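# Stand the yellow cylinder upright in the cyan circle

## Task

Take the yellow tall cylinder that is lying on its side, stand it up on its end so that its entire base sits within the cyan circle, put it down there and let go. At the end both arms, hands included, must be up in the air and in contact with nothing during the final second before the settled scene is judged. Nothing may be knocked or placed off the table.

## Robot and tools

Robot: two 6-joint arms with parallel grippers, left_arm and right_arm, mounted on opposite sides of a table. The names are labels, not image sides. Base root links in the scene frame: left_arm at (+0.093, +0.423, +0.101) m, quat_wxyz (+0.769, 0, 0, -0.639); right_arm at (+0.014, -0.451, +0.097) m, quat_wxyz (+0.797, 0, 0, +0.604). So left_arm sits on the +y side.

Scene frame: origin at table centre, +z up, table surface at z = +0.020 m. All printed hand positions and velocities use this frame (m, m/s, rad/s). The printed hand point (end_effector_position, link pinch) lies midway between the finger pads, roughly 3-4 cm short of the fingertips, and may be somewhat off, more so at long reach. In the gripper's own frame the fingers point along +x and close along y.

execute_actions takes "actions": a list holding zero or one item, plus optional "pictures" (true/false; images come by default). An empty list just reports state. A move item is {"rows": [...], "steps": n} with n from 1 to 15 (default 15), each step lasting 1/30 s. Each row is used for one step; if rows run out, the final row repeats. A wait item is {"steps": n} with no rows, n up to 300; it returns once n steps have passed since the previous result, your reply time included. A refused call moves nothing.

Each row is one flat list of 14 numbers covering both arms, always all 14 even if one arm is idle: left_arm's waist, shoulder, elbow, wrist pitch, wrist yaw, wrist roll, opening, then the same seven for right_arm. The six joint values are absolute target angles in radians (the same values Joint positions reports), not offsets. Ranges for each arm: waist -3.054..3.054, shoulder 0.000..3.142, elbow 0.000..2.356, wrist pitch -1.571..1.571, wrist yaw -1.571..1.571, wrist roll -3.142..3.142. A target more than 0.010 rad beyond a range end, and further out than the current angle, gets the call refused; true ends can differ by up to 0.010. Targets beyond the real end are clipped, and the result may say "joint sent to its limit" (possibly about an earlier action); no such line does not prove there is room left.

Opening is a unitless command from -1 to 1: +1 fully open (about 0.088 m between pads), empty fingers close at about -0.80, lower adds nothing. Full close takes at least about 0.5 s. To grip, command roughly 0.07 below the grip_measured reading; a smaller margin gives a lighter hold. grip_measured may be off by about 1 mm and reads narrow by up to 3 mm (0.061) when squeezing hard. Very thin parts (under about 3 mm) get less force.

Motion limits: each step, a joint's target is held within a lead of its measured angle (0.211 rad for waist, shoulder, elbow; 0.213 wrist pitch; 0.267 wrist yaw; 0.228 wrist roll), and all targets are scaled back if they would shift the hand more than 70 mm. Large moves therefore take several calls. Friction can leave joints short of the target, especially at full reach, and tiny changes may not happen; check Joint positions after moving. Between calls the arms keep heading to the last row sent until they settle or a step is HELD.

Result lines: the state line gives each gripper's pose and velocities; Joint positions and Joint velocities list, per arm, the six joints then pad gap (m, m/s); grip_measured and grip_effort_n (motor effort in N, negative closing, capped near 83 N, noisy with an offset, n/a at start). "joint command not followed" means a clearance check altered or blocked joint targets; HELD marks steps where your row was not (fully) sent. MOTOR HOT warns from 50 °C; at 95 °C an OVER-TEMPERATURE FAULT holds the arm and it may later lose power and go limp, so don't hold loads longer than needed. A TORQUE FAULT (contact torque reaching a load limit: waist 17, shoulder 21.1, elbow 21, wrist pitch 5.55, wrist yaw 5.53, wrist roll 5.19 N m, held weight included) freezes that arm for 10 s and drops the rest of the call.

zoom_image: "camera" (cam_high, cam_low, cam_left_wrist or cam_right_wrist) and "region" [x0, y0, x1, y1] in pixels of that camera's latest 504x504 image, top-left origin, at most 504 by 504. Wrist cameras sit near link wrist_camera_optical (+z forward) within about 24 mm and 5 degrees.

read_manual returns only URDF licence text. finished_scene takes "scene" (the current scene number), ends it irreversibly and reports success; call it only once the cylinder stands settled in the circle and both hands are clear.

Avoid: dropping or slamming the cylinder, pushing it off the table, hard shoves, the arms colliding or pressing on each other, and leaving a hand in contact at the end. Short random tugs on a held part or pushes on loose objects may occur, so grip firmly and recheck after moving. The simulation keeps running while you compose replies.

Each tool is called as a command line: name --argument value for each argument, lists and objects as JSON in quotes; but a table of rows of numbers goes row by row, as --pt "numbers of a row", without its own name.

## Session

execute_actions --actions '[]'

Scene clock: 0.00 s of 3900.00 s.
left_arm: end_effector_position=(+0.0749, +0.1127, +0.3321) grip_measured=+0.982 grip_effort_n=n/a end_effector_quat_wxyz=(+0.718, -0.234, +0.358, -0.549) end_effector_velocity=(-0.001, +0.002, -0.005) end_effector_angular_velocity=(+0.022, -0.014, -0.002) | right_arm: end_effector_position=(+0.2465, -0.4561, +0.2735) grip_measured=+1.000 grip_effort_n=n/a end_effector_quat_wxyz=(+0.192, -0.689, +0.114, +0.690) end_effector_velocity=(-0.002, +0.001, +0.000) end_effector_angular_velocity=(+0.008, +0.004, +0.019)
Joint positions: left_arm=[-0.414  0.893  0.571  0.044 -0.364 -0.956  0.087] | right_arm=[-1.39   1.414  1.293 -1.438 -0.109 -2.799  0.088]
Joint velocities: left_arm=[-0.007 -0.002 -0.002 -0.022 -0.007  0.007 -0.   ] | right_arm=[-0.002 -0.002 -0.002 -0.007 -0.007 -0.022  0.   ]
Motor temperatures (°C, as the motors report them): left_arm=[18 20 18 20 18 19] | right_arm=[18 20 19 20 20 19]
Heat: left arm: hottest shoulder 20 °C (+0.0 °C/min); right arm: hottest shoulder 20 °C (+0.0 °C/min).

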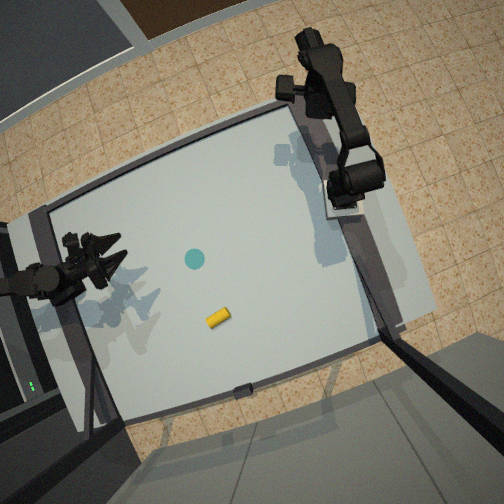

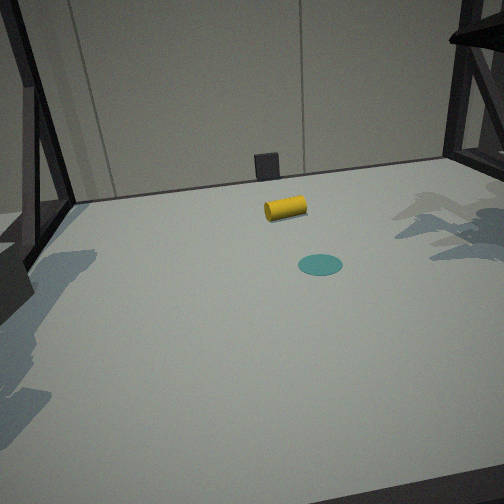

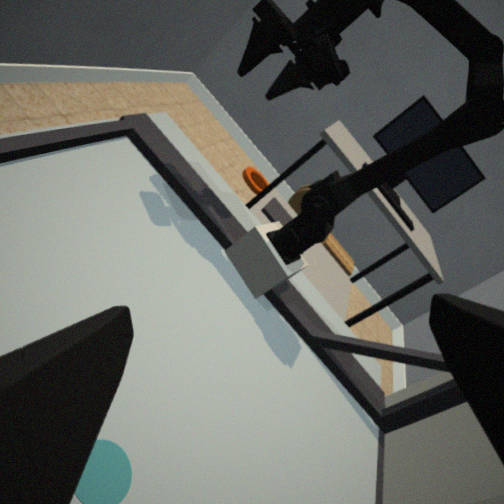

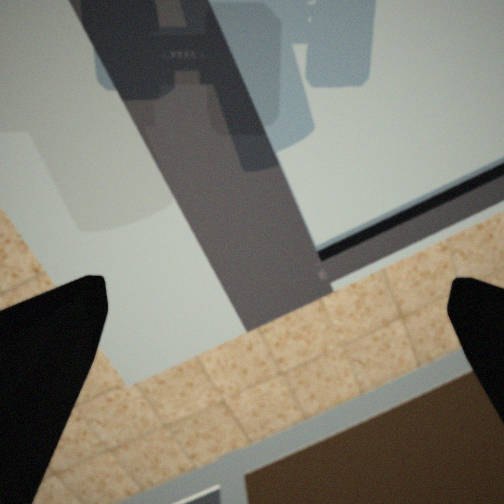

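execute_actions --actions '[{"rows":[[-0.414,0.3,0.3,0.044,-0.364,-0.956,1,0.615,1.6,1.6,-1.469,0,0.18,1]]}]' --pictures false

execute_actions --actions '[{"steps":25}]' --pictures false

execute_actions --actions '[{"rows":[[-0.414,0.3,0.3,0.044,-0.364,-0.956,1,0.615,2.376,2.274,-1.469,0,0.18,1]]}]' --pictures false

execute_actions --actions '[{"steps":30}]'

Scene clock: 20.50 s of 3900.00 s.
left_arm: end_effector_position=(+0.0941, +0.1951, +0.3540) grip_measured=+0.982 grip_effort_n=-2.1 end_effector_quat_wxyz=(+0.659, -0.364, +0.294, -0.590) end_effector_velocity=(+0.001, +0.006, +0.005) end_effector_angular_velocity=(-0.041, +0.016, -0.005) | right_arm: end_effector_position=(+0.2082, -0.2296, +0.3065) grip_measured=+1.000 grip_effort_n=1.2 end_effector_quat_wxyz=(+0.230, -0.693, +0.162, +0.664) end_effector_velocity=(-0.440, +0.386, -0.006) end_effector_angular_velocity=(+0.127, +0.194, -0.119)
Joint positions: left_arm=[-0.415  0.308  0.309  0.044 -0.364 -0.956  0.087] | right_arm=[-0.447  1.594  1.591 -1.463 -0.003 -1.731  0.088]
Joint velocities: left_arm=[ 0.002 -0.046 -0.012  0.007  0.007 -0.007  0.   ] | right_arm=[ 1.985  0.017 -0.002 -0.007 -0.007  2.117  0.   ]
Motor temperatures (°C, as the motors report them): left_arm=[18 21 22 23 18 19] | right_arm=[18 22 21 20 20 19]
Heat: left arm: hottest wrist pitch 23 °C (+8.8 °C/min); right arm: hottest shoulder 22 °C (+5.9 °C/min).
Steps of this call (steps 1 to 90: nothing new was sent; then 17.00 s passed at rest; steps 91 to 105: all 15 steps of this action). Readings (joint positions):
91: left_arm=[-0.415 0.858 0.536 0.063 -0.361 -0.956] | right_arm=[-1.363 1.450 1.331 -1.469 -0.069 -2.737]
92: left_arm=[-0.415 0.794 0.481 0.054 -0.360 -0.956] | right_arm=[-1.305 1.491 1.394 -1.473 -0.041 -2.664]
94: left_arm=[-0.415 0.652 0.374 0.035 -0.364 -0.956] | right_arm=[-1.180 1.563 1.510 -1.443 -0.022 -2.522]
98: left_arm=[-0.415 0.410 0.306 0.040 -0.364 -0.956] | right_arm=[-0.914 1.589 1.579 -1.463 -0.008 -2.235]
105: the state above

Scene clock: 21.33 s of 3900.00 s.
left_arm: end_effector_position=(+0.0943, +0.1957, +0.3549) grip_measured=+0.982 grip_effort_n=-2.1 end_effector_quat_wxyz=(+0.658, -0.365, +0.293, -0.590) end_effector_velocity=(+0.000, -0.000, -0.007) end_effector_angular_velocity=(+0.027, -0.013, +0.005) | right_arm: end_effector_position=(-0.0842, -0.1741, +0.3065) grip_measured=+1.000 grip_effort_n=-0.2 end_effector_quat_wxyz=(+0.442, -0.536, +0.403, +0.596) end_effector_velocity=(+0.000, -0.002, -0.001) end_effector_angular_velocity=(-0.075, +0.162, -1.671)
Joint positions: left_arm=[-0.415  0.304  0.309  0.044 -0.364 -0.956  0.087] | right_arm=[ 0.615  1.594  1.592 -1.467 -0.003  0.052  0.088]
Joint velocities: left_arm=[-0.002 -0.002 -0.007 -0.022 -0.007  0.007  0.   ] | right_arm=[-0.002  0.002 -0.002 -0.007 -0.007  1.678  0.   ]
Motor temperatures (°C, as the motors report them): left_arm=[18 21 22 23 18 19] | right_arm=[18 22 21 20 20 19]
Heat: left arm: hottest wrist pitch 23 °C (+8.4 °C/min); right arm: hottest shoulder 22 °C (+5.6 °C/min).
Steps of this call (steps 1 to 25: the robot went on to your last target). Readings (joint positions):
1: left_arm=[-0.415 0.307 0.309 0.044 -0.364 -0.956] | right_arm=[-0.381 1.594 1.591 -1.463 -0.003 -1.660]
2: left_arm=[-0.415 0.306 0.309 0.044 -0.364 -0.956] | right_arm=[-0.314 1.594 1.591 -1.463 -0.003 -1.588]
4: left_arm=[-0.415 0.304 0.309 0.044 -0.364 -0.956] | right_arm=[-0.181 1.594 1.592 -1.464 -0.003 -1.444]
8: left_arm=[-0.415 0.304 0.309 0.044 -0.364 -0.956] | right_arm=[0.086 1.594 1.592 -1.464 -0.003 -1.157]
25: the state above

Scene clock: 21.83 s of 3900.00 s.
left_arm: end_effector_position=(+0.0943, +0.1957, +0.3549) grip_measured=+0.982 grip_effort_n=-2.1 end_effector_quat_wxyz=(+0.658, -0.365, +0.293, -0.590) end_effector_velocity=(+0.002, +0.000, -0.002) end_effector_angular_velocity=(+0.008, -0.009, +0.010) | right_arm: end_effector_position=(-0.1387, -0.0202, +0.2025) grip_measured=+1.000 grip_effort_n=-0.2 end_effector_quat_wxyz=(+0.456, -0.539, +0.458, +0.540) end_effector_velocity=(+0.003, -0.010, -0.273) end_effector_angular_velocity=(-0.640, -0.219, -0.010)
Joint positions: left_arm=[-0.415  0.304  0.309  0.044 -0.364 -0.956  0.087] | right_arm=[ 0.615  2.358  2.253 -1.467 -0.003  0.176  0.088]
Joint velocities: left_arm=[ 0.002 -0.002 -0.002 -0.007 -0.007  0.007  0.   ] | right_arm=[-0.002  0.623 -0.002 -0.051 -0.007  0.007  0.   ]
Motor temperatures (°C, as the motors report them): left_arm=[18 21 22 23 18 19] | right_arm=[18 22 22 20 20 19]
Heat: left arm: hottest wrist pitch 23 °C (+8.2 °C/min); right arm: hottest shoulder 22 °C (+5.5 °C/min).
Steps of this call (steps 1 to 15: all 15 steps of this action). Readings (joint positions):
1: left_arm=[-0.415 0.304 0.309 0.044 -0.364 -0.956] | right_arm=[0.615 1.635 1.634 -1.498 -0.003 0.094]
2: left_arm=[-0.415 0.304 0.309 0.044 -0.364 -0.956] | right_arm=[0.615 1.685 1.702 -1.489 -0.003 0.121]
4: left_arm=[-0.415 0.304 0.309 0.044 -0.364 -0.956] | right_arm=[0.615 1.807 1.848 -1.459 -0.003 0.152]
8: left_arm=[-0.415 0.304 0.309 0.044 -0.364 -0.956] | right_arm=[0.615 2.059 2.109 -1.467 -0.003 0.172]
15: the state above

Scene clock: 22.83 s of 3900.00 s.
left_arm: end_effector_position=(+0.0943, +0.1957, +0.3549) grip_measured=+0.982 grip_effort_n=-1.6 end_effector_quat_wxyz=(+0.658, -0.365, +0.293, -0.590) end_effector_velocity=(+0.003, +0.001, -0.002) end_effector_angular_velocity=(+0.006, +0.007, +0.019) | right_arm: end_effector_position=(-0.1396, -0.0175, +0.1985) grip_measured=+1.000 grip_effort_n=-0.2 end_effector_quat_wxyz=(+0.456, -0.540, +0.459, +0.539) end_effector_velocity=(+0.002, -0.005, +0.000) end_effector_angular_velocity=(-0.023, -0.000, +0.020)
Joint positions: left_arm=[-0.415  0.304  0.309  0.044 -0.364 -0.956  0.087] | right_arm=[ 0.615  2.376  2.27  -1.468 -0.003  0.177  0.088]
Joint velocities: left_arm=[-0.002 -0.002 -0.002 -0.007 -0.022 -0.007  0.   ] | right_arm=[-0.002 -0.002 -0.002 -0.022 -0.007 -0.022  0.   ]
Motor temperatures (°C, as the motors report them): left_arm=[18 21 22 23 18 19] | right_arm=[18 22 22 20 20 19]
Heat: left arm: hottest wrist pitch 23 °C (+7.9 °C/min); right arm: hottest shoulder 22 °C (+5.3 °C/min).
Steps of this call (steps 1 to 30: the robot went on to your last target). Readings (joint positions):
1: left_arm=[-0.415 0.304 0.309 0.044 -0.364 -0.956] | right_arm=[0.615 2.373 2.253 -1.467 -0.003 0.177]
2: left_arm=[-0.415 0.304 0.309 0.044 -0.364 -0.956] | right_arm=[0.615 2.381 2.253 -1.467 -0.003 0.177]
4: left_arm=[-0.415 0.304 0.309 0.044 -0.364 -0.956] | right_arm=[0.615 2.382 2.255 -1.468 -0.003 0.177]
8: left_arm=[-0.415 0.304 0.309 0.044 -0.364 -0.956] | right_arm=[0.615 2.376 2.270 -1.468 -0.003 0.177]
30: the state above
All arms were judged still, so your last target was given up. Only a new action makes them travel on or press farther. Fingers that are still opening or closing keep moving.

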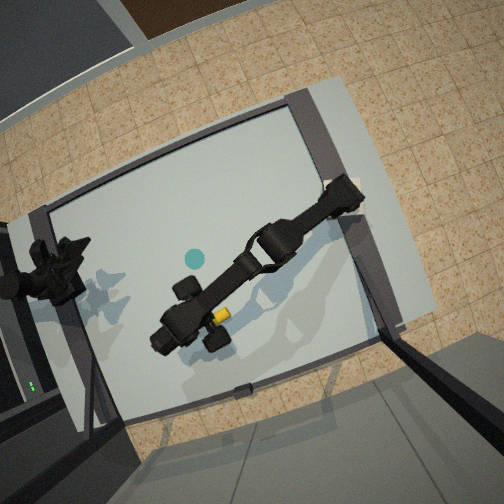

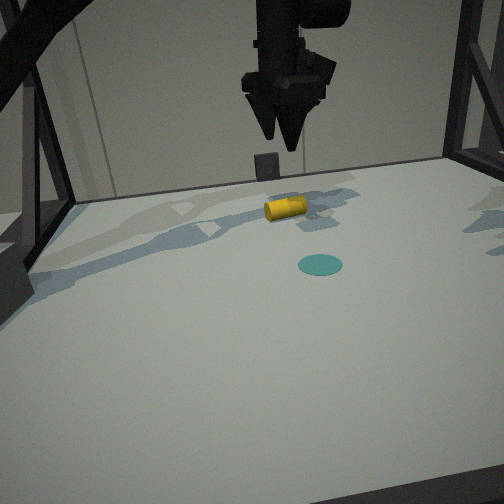

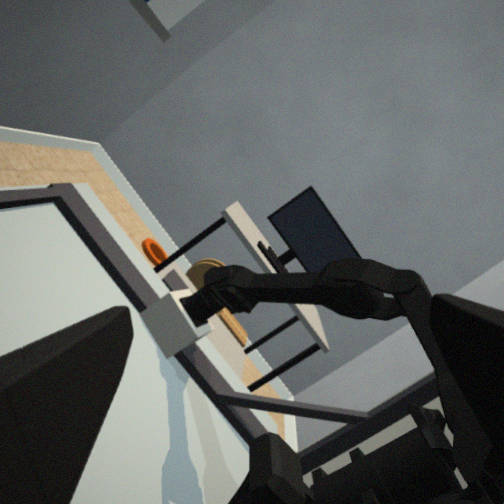

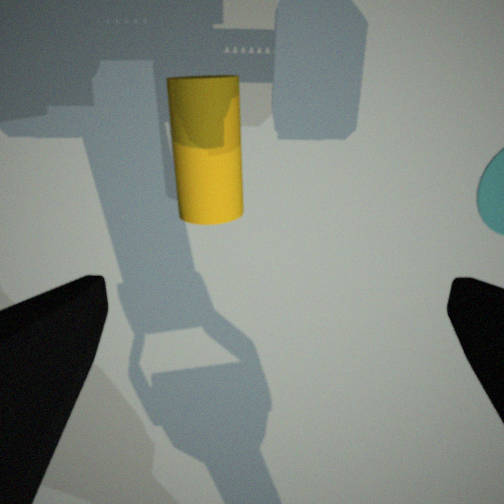

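execute_actions --actions '[{"rows":[[-0.414,0.3,0.3,0.044,-0.364,-0.956,1,0.662,2.45,2.3,-1.4,0,0.2,1],[-0.414,0.3,0.3,0.044,-0.364,-0.956,1,0.662,2.5,2.3,-1.37,0,0.2,1],[-0.414,0.3,0.3,0.044,-0.364,-0.956,1,0.662,2.55,2.314,-1.33,0,0.2,1],[-0.414,0.3,0.3,0.044,-0.364,-0.956,1,0.662,2.599,2.314,-1.286,0,0.2,1]]}]' --pictures false

execute_actions --actions '[{"steps":10}]'

Scene clock: 33.63 s of 3900.00 s.
left_arm: end_effector_position=(+0.0943, +0.1957, +0.3549) grip_measured=+0.982 grip_effort_n=-2.1 end_effector_quat_wxyz=(+0.658, -0.365, +0.293, -0.590) end_effector_velocity=(-0.002, -0.000, -0.002) end_effector_angular_velocity=(+0.006, +0.005, -0.010) | right_arm: end_effector_position=(-0.1748, +0.0093, +0.1065) grip_measured=+1.000 grip_effort_n=-0.2 end_effector_quat_wxyz=(+0.449, -0.547, +0.450, +0.545) end_effector_velocity=(+0.006, +0.018, +0.042) end_effector_angular_velocity=(+0.090, +0.045, -0.034)
Joint positions: left_arm=[-0.415  0.304  0.309  0.044 -0.364 -0.956  0.087] | right_arm=[ 0.665  2.599  2.312 -1.288  0.     0.197  0.088]
Joint velocities: left_arm=[-0.002 -0.002 -0.002 -0.007  0.007 -0.007 -0.   ] | right_arm=[-0.027 -0.066  0.042 -0.007 -0.007  0.007  0.   ]
Motor temperatures (°C, as the motors report them): left_arm=[18 21 23 24 18 19] | right_arm=[18 27 23 20 20 19]
Heat: left arm: hottest wrist pitch 24 °C (+7.1 °C/min); right arm: hottest shoulder 27 °C (+12.5 °C/min).
Steps of this call (steps 1 to 90: nothing new was sent; then 7.30 s passed at rest; steps 91 to 105: all 15 steps of this action). Readings (joint positions):
91: left_arm=[-0.415 0.304 0.309 0.044 -0.364 -0.956] | right_arm=[0.617 2.385 2.274 -1.461 -0.000 0.183]
92: left_arm=[-0.415 0.304 0.309 0.044 -0.364 -0.956] | right_arm=[0.623 2.403 2.284 -1.432 0.000 0.188]
94: left_arm=[-0.415 0.304 0.309 0.044 -0.364 -0.956] | right_arm=[0.641 2.459 2.311 -1.359 0.000 0.192]
98: left_arm=[-0.415 0.304 0.309 0.044 -0.364 -0.956] | right_arm=[0.666 2.571 2.315 -1.305 0.000 0.196]
105: the state above

Scene clock: 33.97 s of 3900.00 s.
left_arm: end_effector_position=(+0.0943, +0.1957, +0.3549) grip_measured=+0.982 grip_effort_n=-2.1 end_effector_quat_wxyz=(+0.658, -0.365, +0.293, -0.590) end_effector_velocity=(+0.000, -0.000, -0.004) end_effector_angular_velocity=(+0.009, +0.019, +0.004) | right_arm: end_effector_position=(-0.1744, +0.0098, +0.1073) grip_measured=+1.000 grip_effort_n=-0.2 end_effector_quat_wxyz=(+0.450, -0.546, +0.450, +0.545) end_effector_velocity=(+0.004, -0.004, -0.002) end_effector_angular_velocity=(-0.028, -0.003, -0.000)
Joint positions: left_arm=[-0.415  0.304  0.309  0.044 -0.364 -0.956  0.087] | right_arm=[ 0.663  2.598  2.313 -1.288  0.     0.197  0.088]
Joint velocities: left_arm=[-0.002 -0.002 -0.007 -0.007 -0.007 -0.022 -0.   ] | right_arm=[-0.007  0.002 -0.002 -0.022 -0.007 -0.007  0.   ]
Motor temperatures (°C, as the motors report them): left_arm=[18 21 23 24 18 19] | right_arm=[18 28 23 20 20 19]
Heat: left arm: hottest wrist pitch 24 °C (+7.1 °C/min); right arm: hottest shoulder 28 °C (+14.1 °C/min).
Steps of this call (steps 1 to 10: the robot went on to your last target). Readings (joint positions):
1: left_arm=[-0.415 0.304 0.309 0.044 -0.364 -0.956] | right_arm=[0.664 2.598 2.313 -1.288 0.000 0.197]
2: left_arm=[-0.415 0.304 0.309 0.044 -0.364 -0.956] | right_arm=[0.663 2.598 2.313 -1.288 0.000 0.197]
4: left_arm=[-0.415 0.304 0.309 0.044 -0.364 -0.956] | right_arm=[0.663 2.598 2.313 -1.288 0.000 0.197]
8: left_arm=[-0.415 0.304 0.309 0.044 -0.364 -0.956] | right_arm=[0.663 2.598 2.313 -1.288 0.000 0.197]
10: the state above

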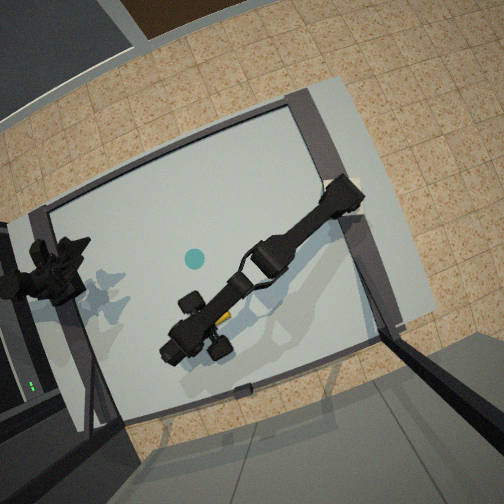

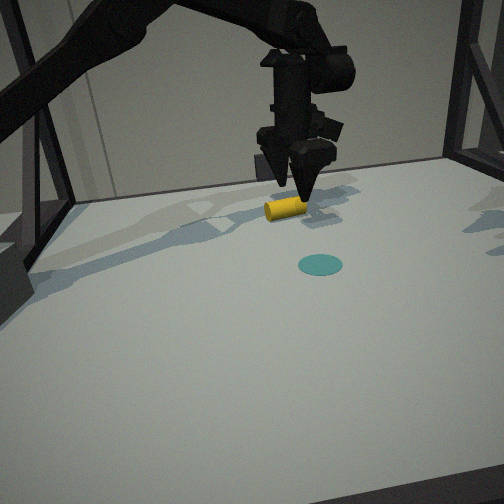

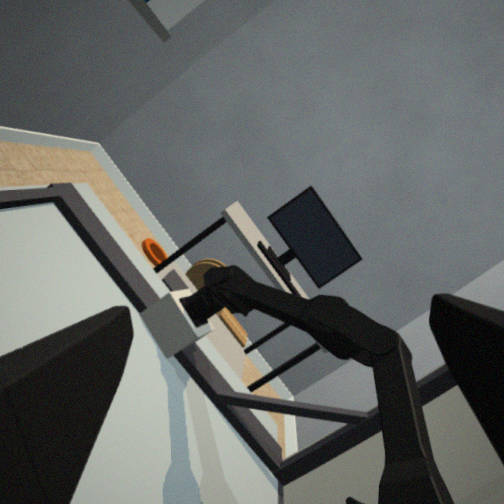

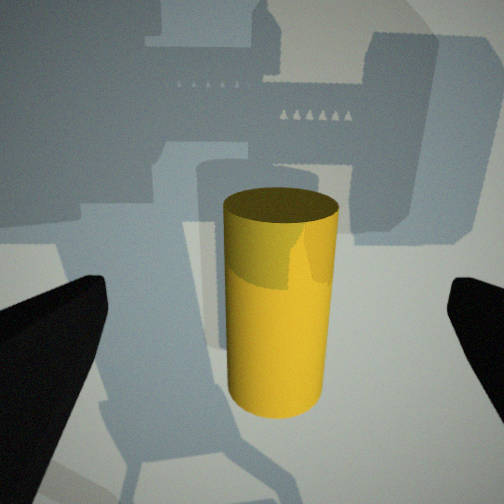

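execute_actions --actions '[{"rows":[[-0.414,0.3,0.3,0.044,-0.364,-0.956,1,0.666,2.56,2.24,-1.25,0,0.2,1],[-0.414,0.3,0.3,0.044,-0.364,-0.956,1,0.666,2.56,2.24,-1.25,0,0.2,1],[-0.414,0.3,0.3,0.044,-0.364,-0.956,1,0.666,2.56,2.2,-1.21,0,0.2,1],[-0.414,0.3,0.3,0.044,-0.364,-0.956,1,0.666,2.56,2.17,-1.18,0,0.2,1],[-0.414,0.3,0.3,0.044,-0.364,-0.956,1,0.666,2.565,2.14,-1.145,0,0.2,1],[-0.414,0.3,0.3,0.044,-0.364,-0.956,1,0.666,2.57,2.11,-1.11,0,0.2,1],[-0.414,0.3,0.3,0.044,-0.364,-0.956,1,0.666,2.572,2.082,-1.08,0,0.2,1]]}]' --pictures false

execute_actions --actions '[{"steps":10}]'

Scene clock: 44.37 s of 3900.00 s.
left_arm: end_effector_position=(+0.0943, +0.1957, +0.3549) grip_measured=+0.982 grip_effort_n=-2.6 end_effector_quat_wxyz=(+0.658, -0.365, +0.293, -0.590) end_effector_velocity=(+0.001, +0.001, +0.002) end_effector_angular_velocity=(-0.013, +0.010, +0.005) | right_arm: end_effector_position=(-0.1724, +0.0045, +0.0704) grip_measured=+1.000 grip_effort_n=-0.7 end_effector_quat_wxyz=(+0.454, -0.538, +0.447, +0.552) end_effector_velocity=(+0.015, -0.038, -0.035) end_effector_angular_velocity=(-0.135, -0.063, +0.010)
Joint positions: left_arm=[-0.415  0.304  0.309  0.044 -0.364 -0.956  0.087] | right_arm=[ 0.663  2.563  2.099 -1.084 -0.001  0.199  0.088]
Joint velocities: left_arm=[-0.002 -0.007 -0.002  0.007 -0.007 -0.007  0.   ] | right_arm=[ 0.002 -0.002 -0.144 -0.007  0.007 -0.007  0.   ]
Motor temperatures (°C, as the motors report them): left_arm=[19 21 23 25 18 19] | right_arm=[18 32 23 20 20 20]
Heat: left arm: hottest wrist pitch 25 °C (+6.8 °C/min); right arm: hottest shoulder 32 °C (+16.2 °C/min).
Steps of this call (steps 1 to 15: the robot went on to your last target; steps 16 to 90: nothing new was sent; then 6.90 s passed at rest; steps 91 to 105: all 15 steps of this action). Readings (joint positions):
91: left_arm=[-0.415 0.304 0.309 0.044 -0.364 -0.956] | right_arm=[0.663 2.593 2.299 -1.275 0.000 0.197]
92: left_arm=[-0.415 0.304 0.309 0.044 -0.364 -0.956] | right_arm=[0.663 2.586 2.284 -1.268 0.000 0.197]
94: left_arm=[-0.415 0.304 0.309 0.044 -0.364 -0.956] | right_arm=[0.663 2.574 2.239 -1.230 0.000 0.197]
98: left_arm=[-0.415 0.304 0.309 0.044 -0.364 -0.956] | right_arm=[0.663 2.568 2.137 -1.122 0.000 0.197]
105: the state above

Scene clock: 44.70 s of 3900.00 s.
left_arm: end_effector_position=(+0.0943, +0.1957, +0.3549) grip_measured=+0.982 grip_effort_n=-2.1 end_effector_quat_wxyz=(+0.658, -0.365, +0.293, -0.590) end_effector_velocity=(+0.001, +0.000, -0.002) end_effector_angular_velocity=(+0.006, +0.006, +0.005) | right_arm: end_effector_position=(-0.1722, +0.0041, +0.0693) grip_measured=+1.000 grip_effort_n=-0.2 end_effector_quat_wxyz=(+0.454, -0.538, +0.447, +0.552) end_effector_velocity=(+0.006, -0.003, -0.003) end_effector_angular_velocity=(-0.009, -0.011, -0.015)
Joint positions: left_arm=[-0.415  0.304  0.309  0.044 -0.364 -0.956  0.087] | right_arm=[ 0.663  2.563  2.094 -1.08  -0.001  0.199  0.088]
Joint velocities: left_arm=[-0.002 -0.002 -0.002 -0.007 -0.007 -0.007 -0.   ] | right_arm=[-0.007 -0.007 -0.027  0.007  0.007  0.007  0.   ]
Motor temperatures (°C, as the motors report them): left_arm=[19 21 23 25 18 19] | right_arm=[18 32 23 20 20 20]
Heat: left arm: hottest wrist pitch 25 °C (+6.7 °C/min); right arm: hottest shoulder 32 °C (+16.1 °C/min).
Steps of this call (steps 1 to 10: the robot went on to your last target). Readings (joint positions):
1: left_arm=[-0.415 0.304 0.309 0.044 -0.364 -0.956] | right_arm=[0.663 2.563 2.096 -1.082 -0.001 0.199]
2: left_arm=[-0.415 0.304 0.309 0.044 -0.364 -0.956] | right_arm=[0.663 2.563 2.096 -1.082 -0.001 0.199]
4: left_arm=[-0.415 0.304 0.309 0.044 -0.364 -0.956] | right_arm=[0.663 2.563 2.096 -1.081 -0.001 0.199]
8: left_arm=[-0.415 0.304 0.309 0.044 -0.364 -0.956] | right_arm=[0.663 2.563 2.095 -1.080 -0.001 0.199]
10: the state above

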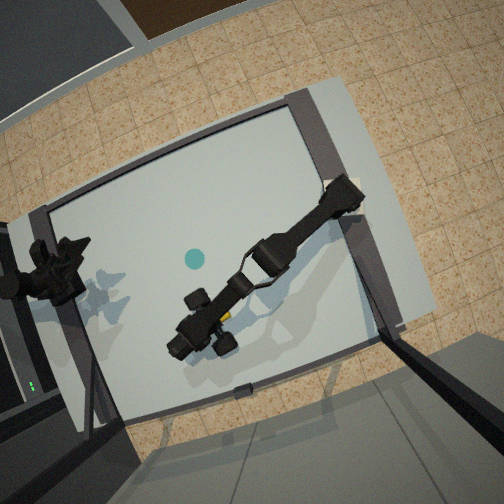

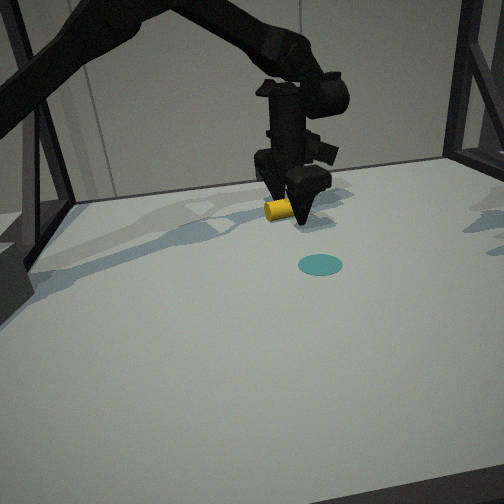

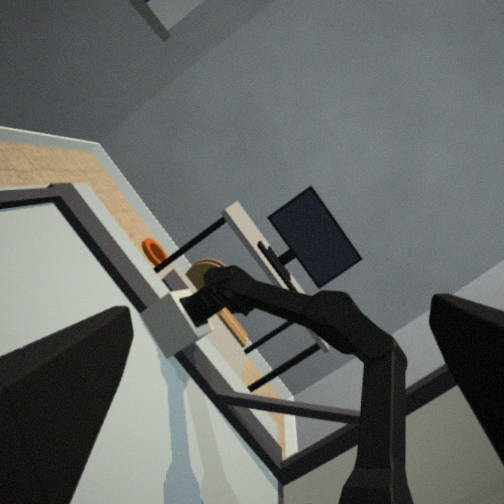

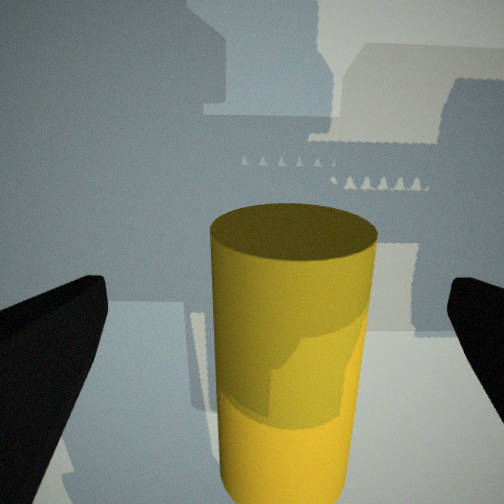

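execute_actions --actions '[{"rows":[[-0.414,0.3,0.3,0.044,-0.364,-0.956,1,0.655,2.515,1.98,-1.03,0,0.2,1]]}]' --pictures false

execute_actions --actions '[{"rows":[[-0.414,0.3,0.3,0.044,-0.364,-0.956,1,0.655,2.515,1.98,-1.03,0,0.2,-0.21]]}]' --pictures false

execute_actions --actions '[{"steps":10}]'

Scene clock: 50.13 s of 3900.00 s.
left_arm: end_effector_position=(+0.0943, +0.1957, +0.3549) grip_measured=+0.982 grip_effort_n=-2.1 end_effector_quat_wxyz=(+0.658, -0.365, +0.293, -0.590) end_effector_velocity=(-0.002, -0.000, -0.005) end_effector_angular_velocity=(+0.018, +0.016, -0.011) | right_arm: end_effector_position=(-0.1659, -0.0050, +0.0663) grip_measured=+1.000 grip_effort_n=0.2 end_effector_quat_wxyz=(+0.455, -0.538, +0.449, +0.550) end_effector_velocity=(-0.001, -0.003, +0.000) end_effector_angular_velocity=(-0.015, +0.018, +0.005)
Joint positions: left_arm=[-0.415  0.304  0.309  0.044 -0.364 -0.956  0.087] | right_arm=[ 0.659  2.517  1.996 -1.031 -0.001  0.199  0.088]
Joint velocities: left_arm=[-0.002 -0.002 -0.002 -0.022  0.007 -0.022 -0.   ] | right_arm=[-0.002 -0.002 -0.002 -0.007 -0.022 -0.007  0.   ]
Motor temperatures (°C, as the motors report them): left_arm=[19 21 23 25 18 19] | right_arm=[18 34 23 20 20 19]
Heat: left arm: hottest wrist pitch 25 °C (+6.0 °C/min); right arm: hottest shoulder 34 °C (+16.8 °C/min).
Steps of this call (steps 1 to 15: the robot went on to your last target; steps 16 to 90: nothing new was sent; then 1.93 s passed at rest; steps 91 to 105: all 15 steps of this action). Readings (joint positions):
91: left_arm=[-0.415 0.304 0.309 0.044 -0.364 -0.956] | right_arm=[0.663 2.555 2.070 -1.063 -0.001 0.199]
92: left_arm=[-0.415 0.304 0.309 0.044 -0.364 -0.956] | right_arm=[0.663 2.542 2.044 -1.054 -0.001 0.199]
94: left_arm=[-0.415 0.304 0.309 0.044 -0.364 -0.956] | right_arm=[0.661 2.527 2.016 -1.041 -0.001 0.199]
98: left_arm=[-0.415 0.304 0.309 0.044 -0.364 -0.956] | right_arm=[0.659 2.519 2.000 -1.033 -0.001 0.199]
105: the state above

Scene clock: 50.63 s of 3900.00 s.
left_arm: end_effector_position=(+0.0943, +0.1957, +0.3549) grip_measured=+0.982 grip_effort_n=-2.1 end_effector_quat_wxyz=(+0.658, -0.365, +0.293, -0.590) end_effector_velocity=(+0.003, +0.001, -0.002) end_effector_angular_velocity=(+0.008, -0.008, +0.020) | right_arm: end_effector_position=(-0.1653, -0.0049, +0.0665) grip_measured=-0.160 grip_effort_n=-83.5 end_effector_quat_wxyz=(+0.455, -0.538, +0.449, +0.550) end_effector_velocity=(-0.003, +0.000, +0.001) end_effector_angular_velocity=(+0.004, +0.009, +0.010)
Joint positions: left_arm=[-0.415  0.304  0.309  0.044 -0.364 -0.956  0.087] | right_arm=[ 0.657  2.517  1.995 -1.031  0.     0.199  0.031]
Joint velocities: left_arm=[-0.002 -0.002 -0.002 -0.007 -0.022  0.007 -0.   ] | right_arm=[ 0.002 -0.002 -0.002  0.007 -0.007 -0.007 -0.   ]
Motor temperatures (°C, as the motors report them): left_arm=[19 21 23 25 18 19] | right_arm=[18 34 23 20 20 19]
Heat: left arm: hottest wrist pitch 25 °C (+5.9 °C/min); right arm: hottest shoulder 34 °C (+16.6 °C/min).
Steps of this call (steps 1 to 15: all 15 steps of this action). Readings (joint positions):
1: left_arm=[-0.415 0.304 0.309 0.044 -0.364 -0.956] | right_arm=[0.659 2.517 1.996 -1.031 0.000 0.199]
2: left_arm=[-0.415 0.304 0.309 0.044 -0.364 -0.956] | right_arm=[0.658 2.517 1.996 -1.031 0.000 0.199]
4: left_arm=[-0.415 0.304 0.309 0.044 -0.364 -0.956] | right_arm=[0.658 2.517 1.996 -1.031 0.000 0.199]
8: left_arm=[-0.415 0.304 0.309 0.044 -0.364 -0.956] | right_arm=[0.658 2.517 1.996 -1.031 0.000 0.199]
15: the state above

Scene clock: 50.97 s of 3900.00 s.
left_arm: end_effector_position=(+0.0943, +0.1957, +0.3549) grip_measured=+0.982 grip_effort_n=-2.6 end_effector_quat_wxyz=(+0.658, -0.365, +0.293, -0.590) end_effector_velocity=(+0.000, -0.000, -0.003) end_effector_angular_velocity=(+0.009, +0.019, +0.004) | right_arm: end_effector_position=(-0.1653, -0.0049, +0.0665) grip_measured=-0.160 grip_effort_n=-83.5 end_effector_quat_wxyz=(+0.455, -0.538, +0.449, +0.550) end_effector_velocity=(+0.001, -0.002, -0.002) end_effector_angular_velocity=(-0.014, +0.002, +0.005)
Joint positions: left_arm=[-0.415  0.304  0.309  0.044 -0.364 -0.956  0.087] | right_arm=[ 0.657  2.517  1.995 -1.031  0.     0.199  0.031]
Joint velocities: left_arm=[-0.002  0.002 -0.002 -0.007 -0.007 -0.022  0.   ] | right_arm=[-0.002  0.002 -0.002 -0.007 -0.007 -0.007 -0.   ]
Motor temperatures (°C, as the motors report them): left_arm=[19 21 23 25 18 19] | right_arm=[18 34 23 20 20 19]
Heat: left arm: hottest wrist pitch 25 °C (+5.9 °C/min); right arm: hottest shoulder 34 °C (+16.5 °C/min).
Steps of this call (steps 1 to 10: the robot went on to your last target). Readings (joint positions):
1: left_arm=[-0.415 0.304 0.309 0.044 -0.364 -0.956] | right_arm=[0.657 2.517 1.995 -1.031 0.000 0.199]
2: left_arm=[-0.415 0.304 0.309 0.044 -0.364 -0.956] | right_arm=[0.657 2.517 1.995 -1.031 0.000 0.199]
4: left_arm=[-0.415 0.304 0.309 0.044 -0.364 -0.956] | right_arm=[0.657 2.517 1.995 -1.031 0.000 0.199]
8: left_arm=[-0.415 0.304 0.309 0.044 -0.364 -0.956] | right_arm=[0.657 2.517 1.995 -1.031 0.000 0.199]
10: the state above

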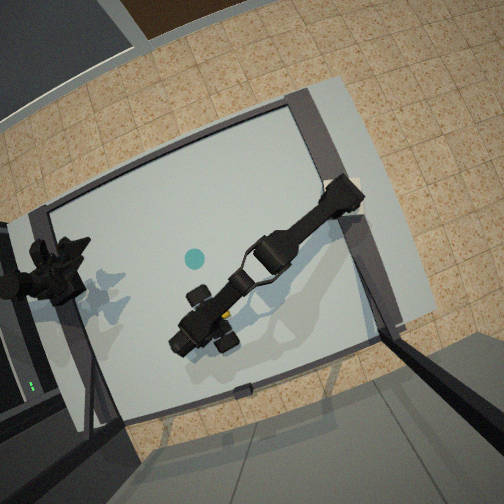

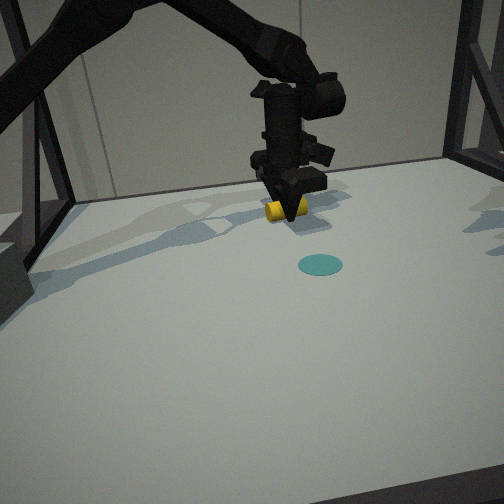

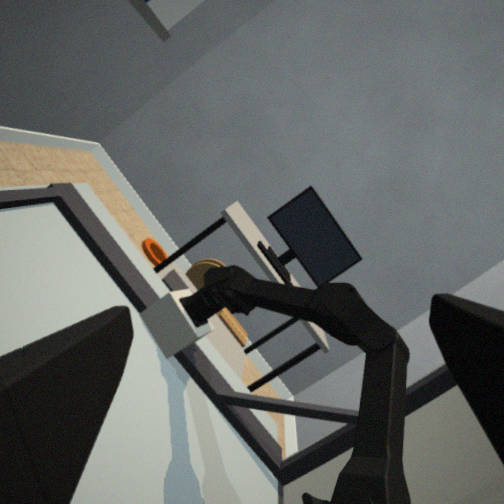

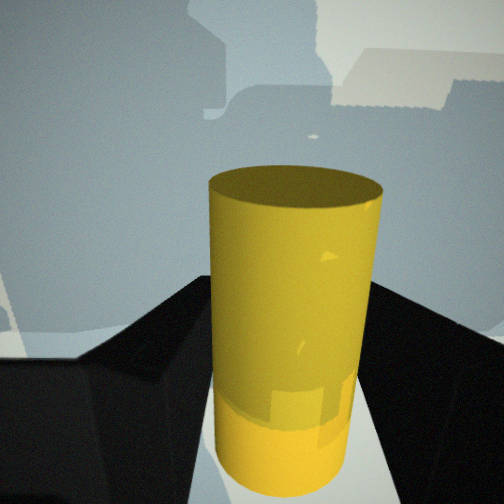

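execute_actions --actions '[{"rows":[[-0.414,0.3,0.3,0.044,-0.364,-0.956,1,0.66,2.45,1.995,-1.03,0,0.2,-0.22],[-0.414,0.3,0.3,0.044,-0.364,-0.956,1,0.66,2.4,1.995,-1.03,0,0.2,-0.22],[-0.414,0.3,0.3,0.044,-0.364,-0.956,1,0.66,2.35,1.995,-1.03,0,0.2,-0.22],[-0.414,0.3,0.3,0.044,-0.364,-0.956,1,0.66,2.3,1.95,-1.0,0,0.2,-0.22],[-0.414,0.3,0.3,0.044,-0.364,-0.956,1,0.66,2.2,1.9,-0.9,0,0.2,-0.22],[-0.414,0.3,0.3,0.044,-0.364,-0.956,1,0.686,2.0,1.7,0.3,0,0,-0.22]]}]' --pictures false

execute_actions --actions '[{"rows":[[-0.414,0.3,0.3,0.044,-0.364,-0.956,1,0.686,2.1,1.3,0.8,1.489,0,-0.22]]}]' --pictures false

execute_actions --actions '[{"steps":15}]' --pictures false

execute_actions --actions '[{"rows":[[-0.414,0.3,0.3,0.044,-0.364,-0.956,1,0.686,2.2,1.25,0.95,1.489,0,-0.22],[-0.414,0.3,0.3,0.044,-0.364,-0.956,1,0.686,2.25,1.23,1.02,1.489,0,-0.22],[-0.414,0.3,0.3,0.044,-0.364,-0.956,1,0.686,2.3,1.21,1.09,1.489,0,-0.22],[-0.414,0.3,0.3,0.044,-0.364,-0.956,1,0.686,2.35,1.19,1.16,1.489,0,-0.22],[-0.414,0.3,0.3,0.044,-0.364,-0.956,1,0.686,2.4,1.17,1.23,1.489,0,-0.22],[-0.414,0.3,0.3,0.044,-0.364,-0.956,1,0.686,2.45,1.15,1.3,1.489,0,-0.22],[-0.414,0.3,0.3,0.044,-0.364,-0.956,1,0.686,2.5,1.13,1.37,1.489,0,-0.22],[-0.414,0.3,0.3,0.044,-0.364,-0.956,1,0.686,2.55,1.12,1.43,1.489,0,-0.22],[-0.414,0.3,0.3,0.044,-0.364,-0.956,1,0.686,2.59,1.111,1.479,1.489,0,-0.22]]}]' --pictures false

execute_actions --actions '[{"steps":15}]'

Scene clock: 66.40 s of 3900.00 s.
left_arm: end_effector_position=(+0.0943, +0.1957, +0.3549) grip_measured=+0.982 grip_effort_n=-2.1 end_effector_quat_wxyz=(+0.658, -0.365, +0.293, -0.590) end_effector_velocity=(+0.002, +0.000, -0.002) end_effector_angular_velocity=(+0.006, +0.006, +0.009) | right_arm: end_effector_position=(-0.2114, +0.0632, +0.3072) grip_measured=-0.160 grip_effort_n=-83.5 end_effector_quat_wxyz=(+0.523, -0.249, +0.167, +0.798) end_effector_velocity=(-0.083, +0.203, +0.457) end_effector_angular_velocity=(+1.999, +0.836, +0.023)
Joint positions: left_arm=[-0.415  0.304  0.309  0.044 -0.364 -0.956  0.087] | right_arm=[ 0.688  2.001  1.728 -0.336  0.     0.007  0.031]
Joint velocities: left_arm=[ 0.002 -0.002 -0.002 -0.007 -0.007 -0.007 -0.   ] | right_arm=[-0.012 -0.217 -0.037  1.985 -0.007 -0.051 -0.   ]
Motor temperatures (°C, as the motors report them): left_arm=[19 21 24 26 18 19] | right_arm=[18 38 23 20 20 19]
Heat: left arm: hottest wrist pitch 26 °C (+5.1 °C/min); right arm: hottest shoulder 38 °C (+17.2 °C/min).
Steps of this call (steps 1 to 15: the robot went on to your last target; steps 16 to 90: nothing new was sent; then 11.93 s passed at rest; steps 91 to 105: all 15 steps of this action). Readings (joint positions):
91: left_arm=[-0.415 0.304 0.309 0.044 -0.364 -0.956] | right_arm=[0.657 2.506 1.995 -1.030 0.000 0.199]
92: left_arm=[-0.415 0.304 0.309 0.044 -0.364 -0.956] | right_arm=[0.657 2.492 1.993 -1.030 0.000 0.199]
94: left_arm=[-0.415 0.304 0.309 0.044 -0.364 -0.956] | right_arm=[0.657 2.442 1.977 -1.024 0.000 0.199]
98: left_arm=[-0.415 0.304 0.309 0.044 -0.364 -0.956] | right_arm=[0.667 2.213 1.796 -0.798 0.000 0.066]
105: the state above

Scene clock: 66.90 s of 3900.00 s.
left_arm: end_effector_position=(+0.0943, +0.1957, +0.3549) grip_measured=+0.982 grip_effort_n=-2.1 end_effector_quat_wxyz=(+0.658, -0.365, +0.293, -0.590) end_effector_velocity=(+0.001, +0.000, -0.002) end_effector_angular_velocity=(+0.008, -0.009, +0.005) | right_arm: end_effector_position=(-0.0658, +0.0634, +0.2507) grip_measured=-0.160 grip_effort_n=-83.5 end_effector_quat_wxyz=(+0.889, -0.139, +0.007, +0.437) end_effector_velocity=(+0.258, -0.141, +0.457) end_effector_angular_velocity=(+2.333, +0.272, -2.350)
Joint positions: left_arm=[-0.415  0.304  0.309  0.044 -0.364 -0.956  0.087] | right_arm=[0.685 2.113 1.301 0.53  1.068 0.002 0.031]
Joint velocities: left_arm=[-0.002 -0.002 -0.002 -0.007 -0.007  0.007 -0.   ] | right_arm=[-0.007 -0.164  0.032  2.059  2.44  -0.007 -0.   ]
Motor temperatures (°C, as the motors report them): left_arm=[19 21 24 26 18 19] | right_arm=[18 38 23 20 20 19]
Heat: left arm: hottest wrist pitch 26 °C (+5.0 °C/min); right arm: hottest shoulder 38 °C (+17.0 °C/min).
Steps of this call (steps 1 to 15: all 15 steps of this action). Readings (joint positions):
1: left_arm=[-0.415 0.304 0.309 0.044 -0.364 -0.956] | right_arm=[0.691 2.001 1.707 -0.270 0.041 0.007]
2: left_arm=[-0.415 0.304 0.309 0.044 -0.364 -0.956] | right_arm=[0.692 1.999 1.679 -0.225 0.100 0.007]
4: left_arm=[-0.415 0.304 0.309 0.044 -0.364 -0.956] | right_arm=[0.692 2.008 1.612 -0.135 0.212 0.006]
8: left_arm=[-0.415 0.304 0.309 0.044 -0.364 -0.956] | right_arm=[0.691 2.070 1.418 0.076 0.482 0.004]
15: the state above

Scene clock: 67.40 s of 3900.00 s.
left_arm: end_effector_position=(+0.0943, +0.1957, +0.3549) grip_measured=+0.982 grip_effort_n=-1.6 end_effector_quat_wxyz=(+0.658, -0.365, +0.293, -0.590) end_effector_velocity=(+0.001, +0.000, -0.005) end_effector_angular_velocity=(+0.019, +0.017, +0.004) | right_arm: end_effector_position=(-0.0267, +0.0197, +0.2962) grip_measured=-0.160 grip_effort_n=-83.5 end_effector_quat_wxyz=(+0.969, +0.002, +0.000, +0.245) end_effector_velocity=(+0.003, +0.000, +0.001) end_effector_angular_velocity=(-0.022, -0.010, -0.000)
Joint positions: left_arm=[-0.415  0.304  0.309  0.044 -0.364 -0.956  0.087] | right_arm=[0.684 2.096 1.303 0.797 1.485 0.002 0.031]
Joint velocities: left_arm=[-0.002 -0.002 -0.002 -0.022 -0.007 -0.022 -0.   ] | right_arm=[-0.007 -0.007 -0.002 -0.022 -0.007 -0.007 -0.   ]
Motor temperatures (°C, as the motors report them): left_arm=[19 21 24 26 18 19] | right_arm=[18 38 23 20 20 19]
Heat: left arm: hottest wrist pitch 26 °C (+5.1 °C/min); right arm: hottest shoulder 38 °C (+17.2 °C/min).
Steps of this call (steps 1 to 15: the robot went on to your last target). Readings (joint positions):
1: left_arm=[-0.415 0.304 0.309 0.044 -0.364 -0.956] | right_arm=[0.685 2.107 1.302 0.600 1.152 0.002]
2: left_arm=[-0.415 0.304 0.309 0.044 -0.364 -0.956] | right_arm=[0.685 2.102 1.303 0.665 1.237 0.002]
4: left_arm=[-0.415 0.304 0.309 0.044 -0.364 -0.956] | right_arm=[0.685 2.097 1.303 0.740 1.378 0.002]
8: left_arm=[-0.415 0.304 0.309 0.044 -0.364 -0.956] | right_arm=[0.684 2.096 1.303 0.783 1.464 0.002]
15: the state above

Scene clock: 67.90 s of 3900.00 s.
left_arm: end_effector_position=(+0.0943, +0.1957, +0.3549) grip_measured=+0.982 grip_effort_n=-2.1 end_effector_quat_wxyz=(+0.658, -0.365, +0.293, -0.590) end_effector_velocity=(+0.001, +0.000, -0.005) end_effector_angular_velocity=(+0.021, +0.003, +0.005) | right_arm: end_effector_position=(-0.0105, -0.0174, +0.0991) grip_measured=-0.160 grip_effort_n=-83.5 end_effector_quat_wxyz=(+0.970, -0.012, -0.002, +0.243) end_effector_velocity=(+0.000, -0.003, +0.012) end_effector_angular_velocity=(+0.259, +0.114, +0.010)
Joint positions: left_arm=[-0.415  0.304  0.309  0.044 -0.364 -0.956  0.087] | right_arm=[0.684 2.587 1.11  1.452 1.49  0.    0.031]
Joint velocities: left_arm=[-0.002 -0.002 -0.002 -0.022 -0.007 -0.007 -0.   ] | right_arm=[ 0.002  0.032 -0.007  0.315 -0.007  0.007 -0.   ]
Motor temperatures (°C, as the motors report them): left_arm=[19 21 24 26 18 19] | right_arm=[18 38 23 20 20 19]
Heat: left arm: hottest wrist pitch 26 °C (+5.0 °C/min); right arm: hottest shoulder 38 °C (+17.0 °C/min).
Steps of this call (steps 1 to 15: all 15 steps of this action). Readings (joint positions):
1: left_arm=[-0.415 0.304 0.309 0.044 -0.364 -0.956] | right_arm=[0.684 2.114 1.295 0.845 1.485 0.000]
2: left_arm=[-0.415 0.304 0.309 0.044 -0.364 -0.956] | right_arm=[0.684 2.137 1.287 0.908 1.486 0.000]
4: left_arm=[-0.415 0.304 0.309 0.044 -0.364 -0.956] | right_arm=[0.684 2.199 1.263 1.014 1.486 0.000]
8: left_arm=[-0.415 0.304 0.309 0.044 -0.364 -0.956] | right_arm=[0.684 2.382 1.188 1.205 1.486 0.000]
15: the state above

Scene clock: 68.40 s of 3900.00 s.
left_arm: end_effector_position=(+0.0943, +0.1957, +0.3549) grip_measured=+0.982 grip_effort_n=-2.1 end_effector_quat_wxyz=(+0.658, -0.365, +0.293, -0.590) end_effector_velocity=(-0.002, -0.000, -0.002) end_effector_angular_velocity=(+0.002, +0.034, -0.011) | right_arm: end_effector_position=(-0.0107, -0.0170, +0.1018) grip_measured=-0.160 grip_effort_n=-83.5 end_effector_quat_wxyz=(+0.970, +0.002, +0.000, +0.243) end_effector_velocity=(+0.001, +0.001, -0.000) end_effector_angular_velocity=(-0.013, -0.006, +0.005)
Joint positions: left_arm=[-0.415  0.304  0.309  0.044 -0.364 -0.956  0.087] | right_arm=[0.684 2.586 1.112 1.478 1.49  0.    0.031]
Joint velocities: left_arm=[-0.002 -0.002 -0.002 -0.007  0.007 -0.037 -0.   ] | right_arm=[-0.002 -0.002 -0.002 -0.007 -0.007 -0.007  0.   ]
Motor temperatures (°C, as the motors report them): left_arm=[19 21 24 26 18 19] | right_arm=[18 38 23 20 20 19]
Heat: left arm: hottest wrist pitch 26 °C (+5.1 °C/min); right arm: hottest shoulder 38 °C (+17.2 °C/min).
Steps of this call (steps 1 to 15: the robot went on to your last target). Readings (joint positions):
1: left_arm=[-0.415 0.304 0.309 0.044 -0.364 -0.956] | right_arm=[0.684 2.587 1.110 1.461 1.490 0.000]
2: left_arm=[-0.415 0.304 0.309 0.044 -0.364 -0.956] | right_arm=[0.684 2.587 1.110 1.470 1.490 0.000]
4: left_arm=[-0.415 0.304 0.309 0.044 -0.364 -0.956] | right_arm=[0.684 2.586 1.112 1.474 1.490 0.000]
8: left_arm=[-0.415 0.304 0.309 0.044 -0.364 -0.956] | right_arm=[0.684 2.586 1.112 1.476 1.490 0.000]
15: the state above

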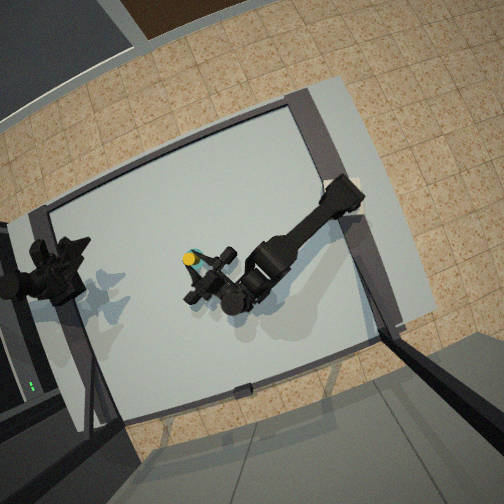

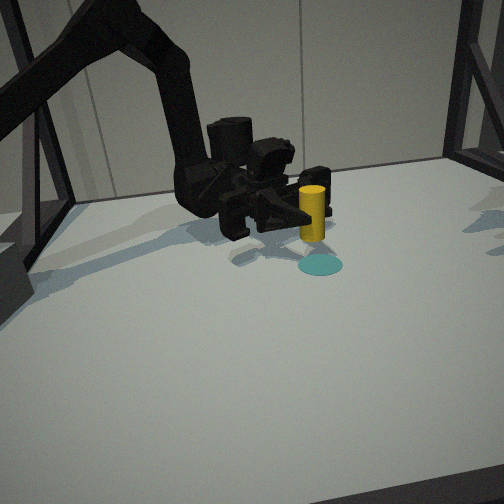

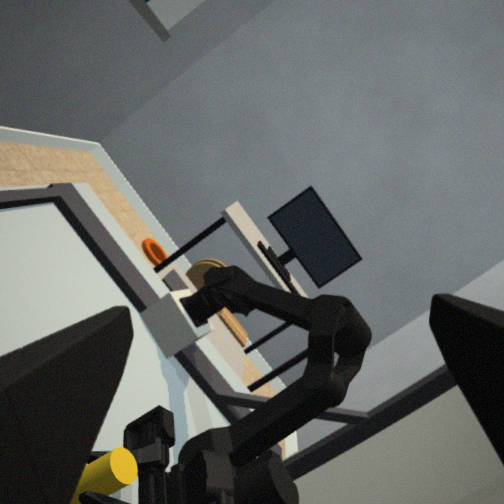

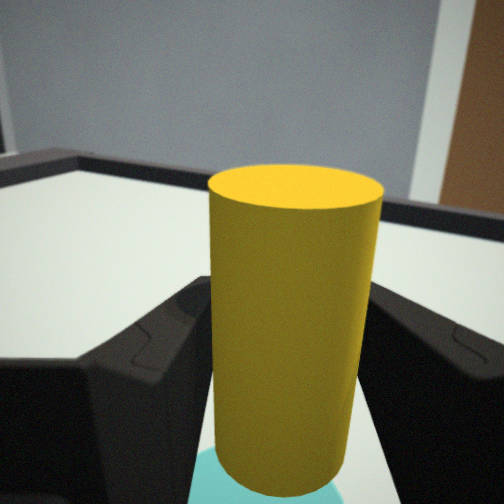

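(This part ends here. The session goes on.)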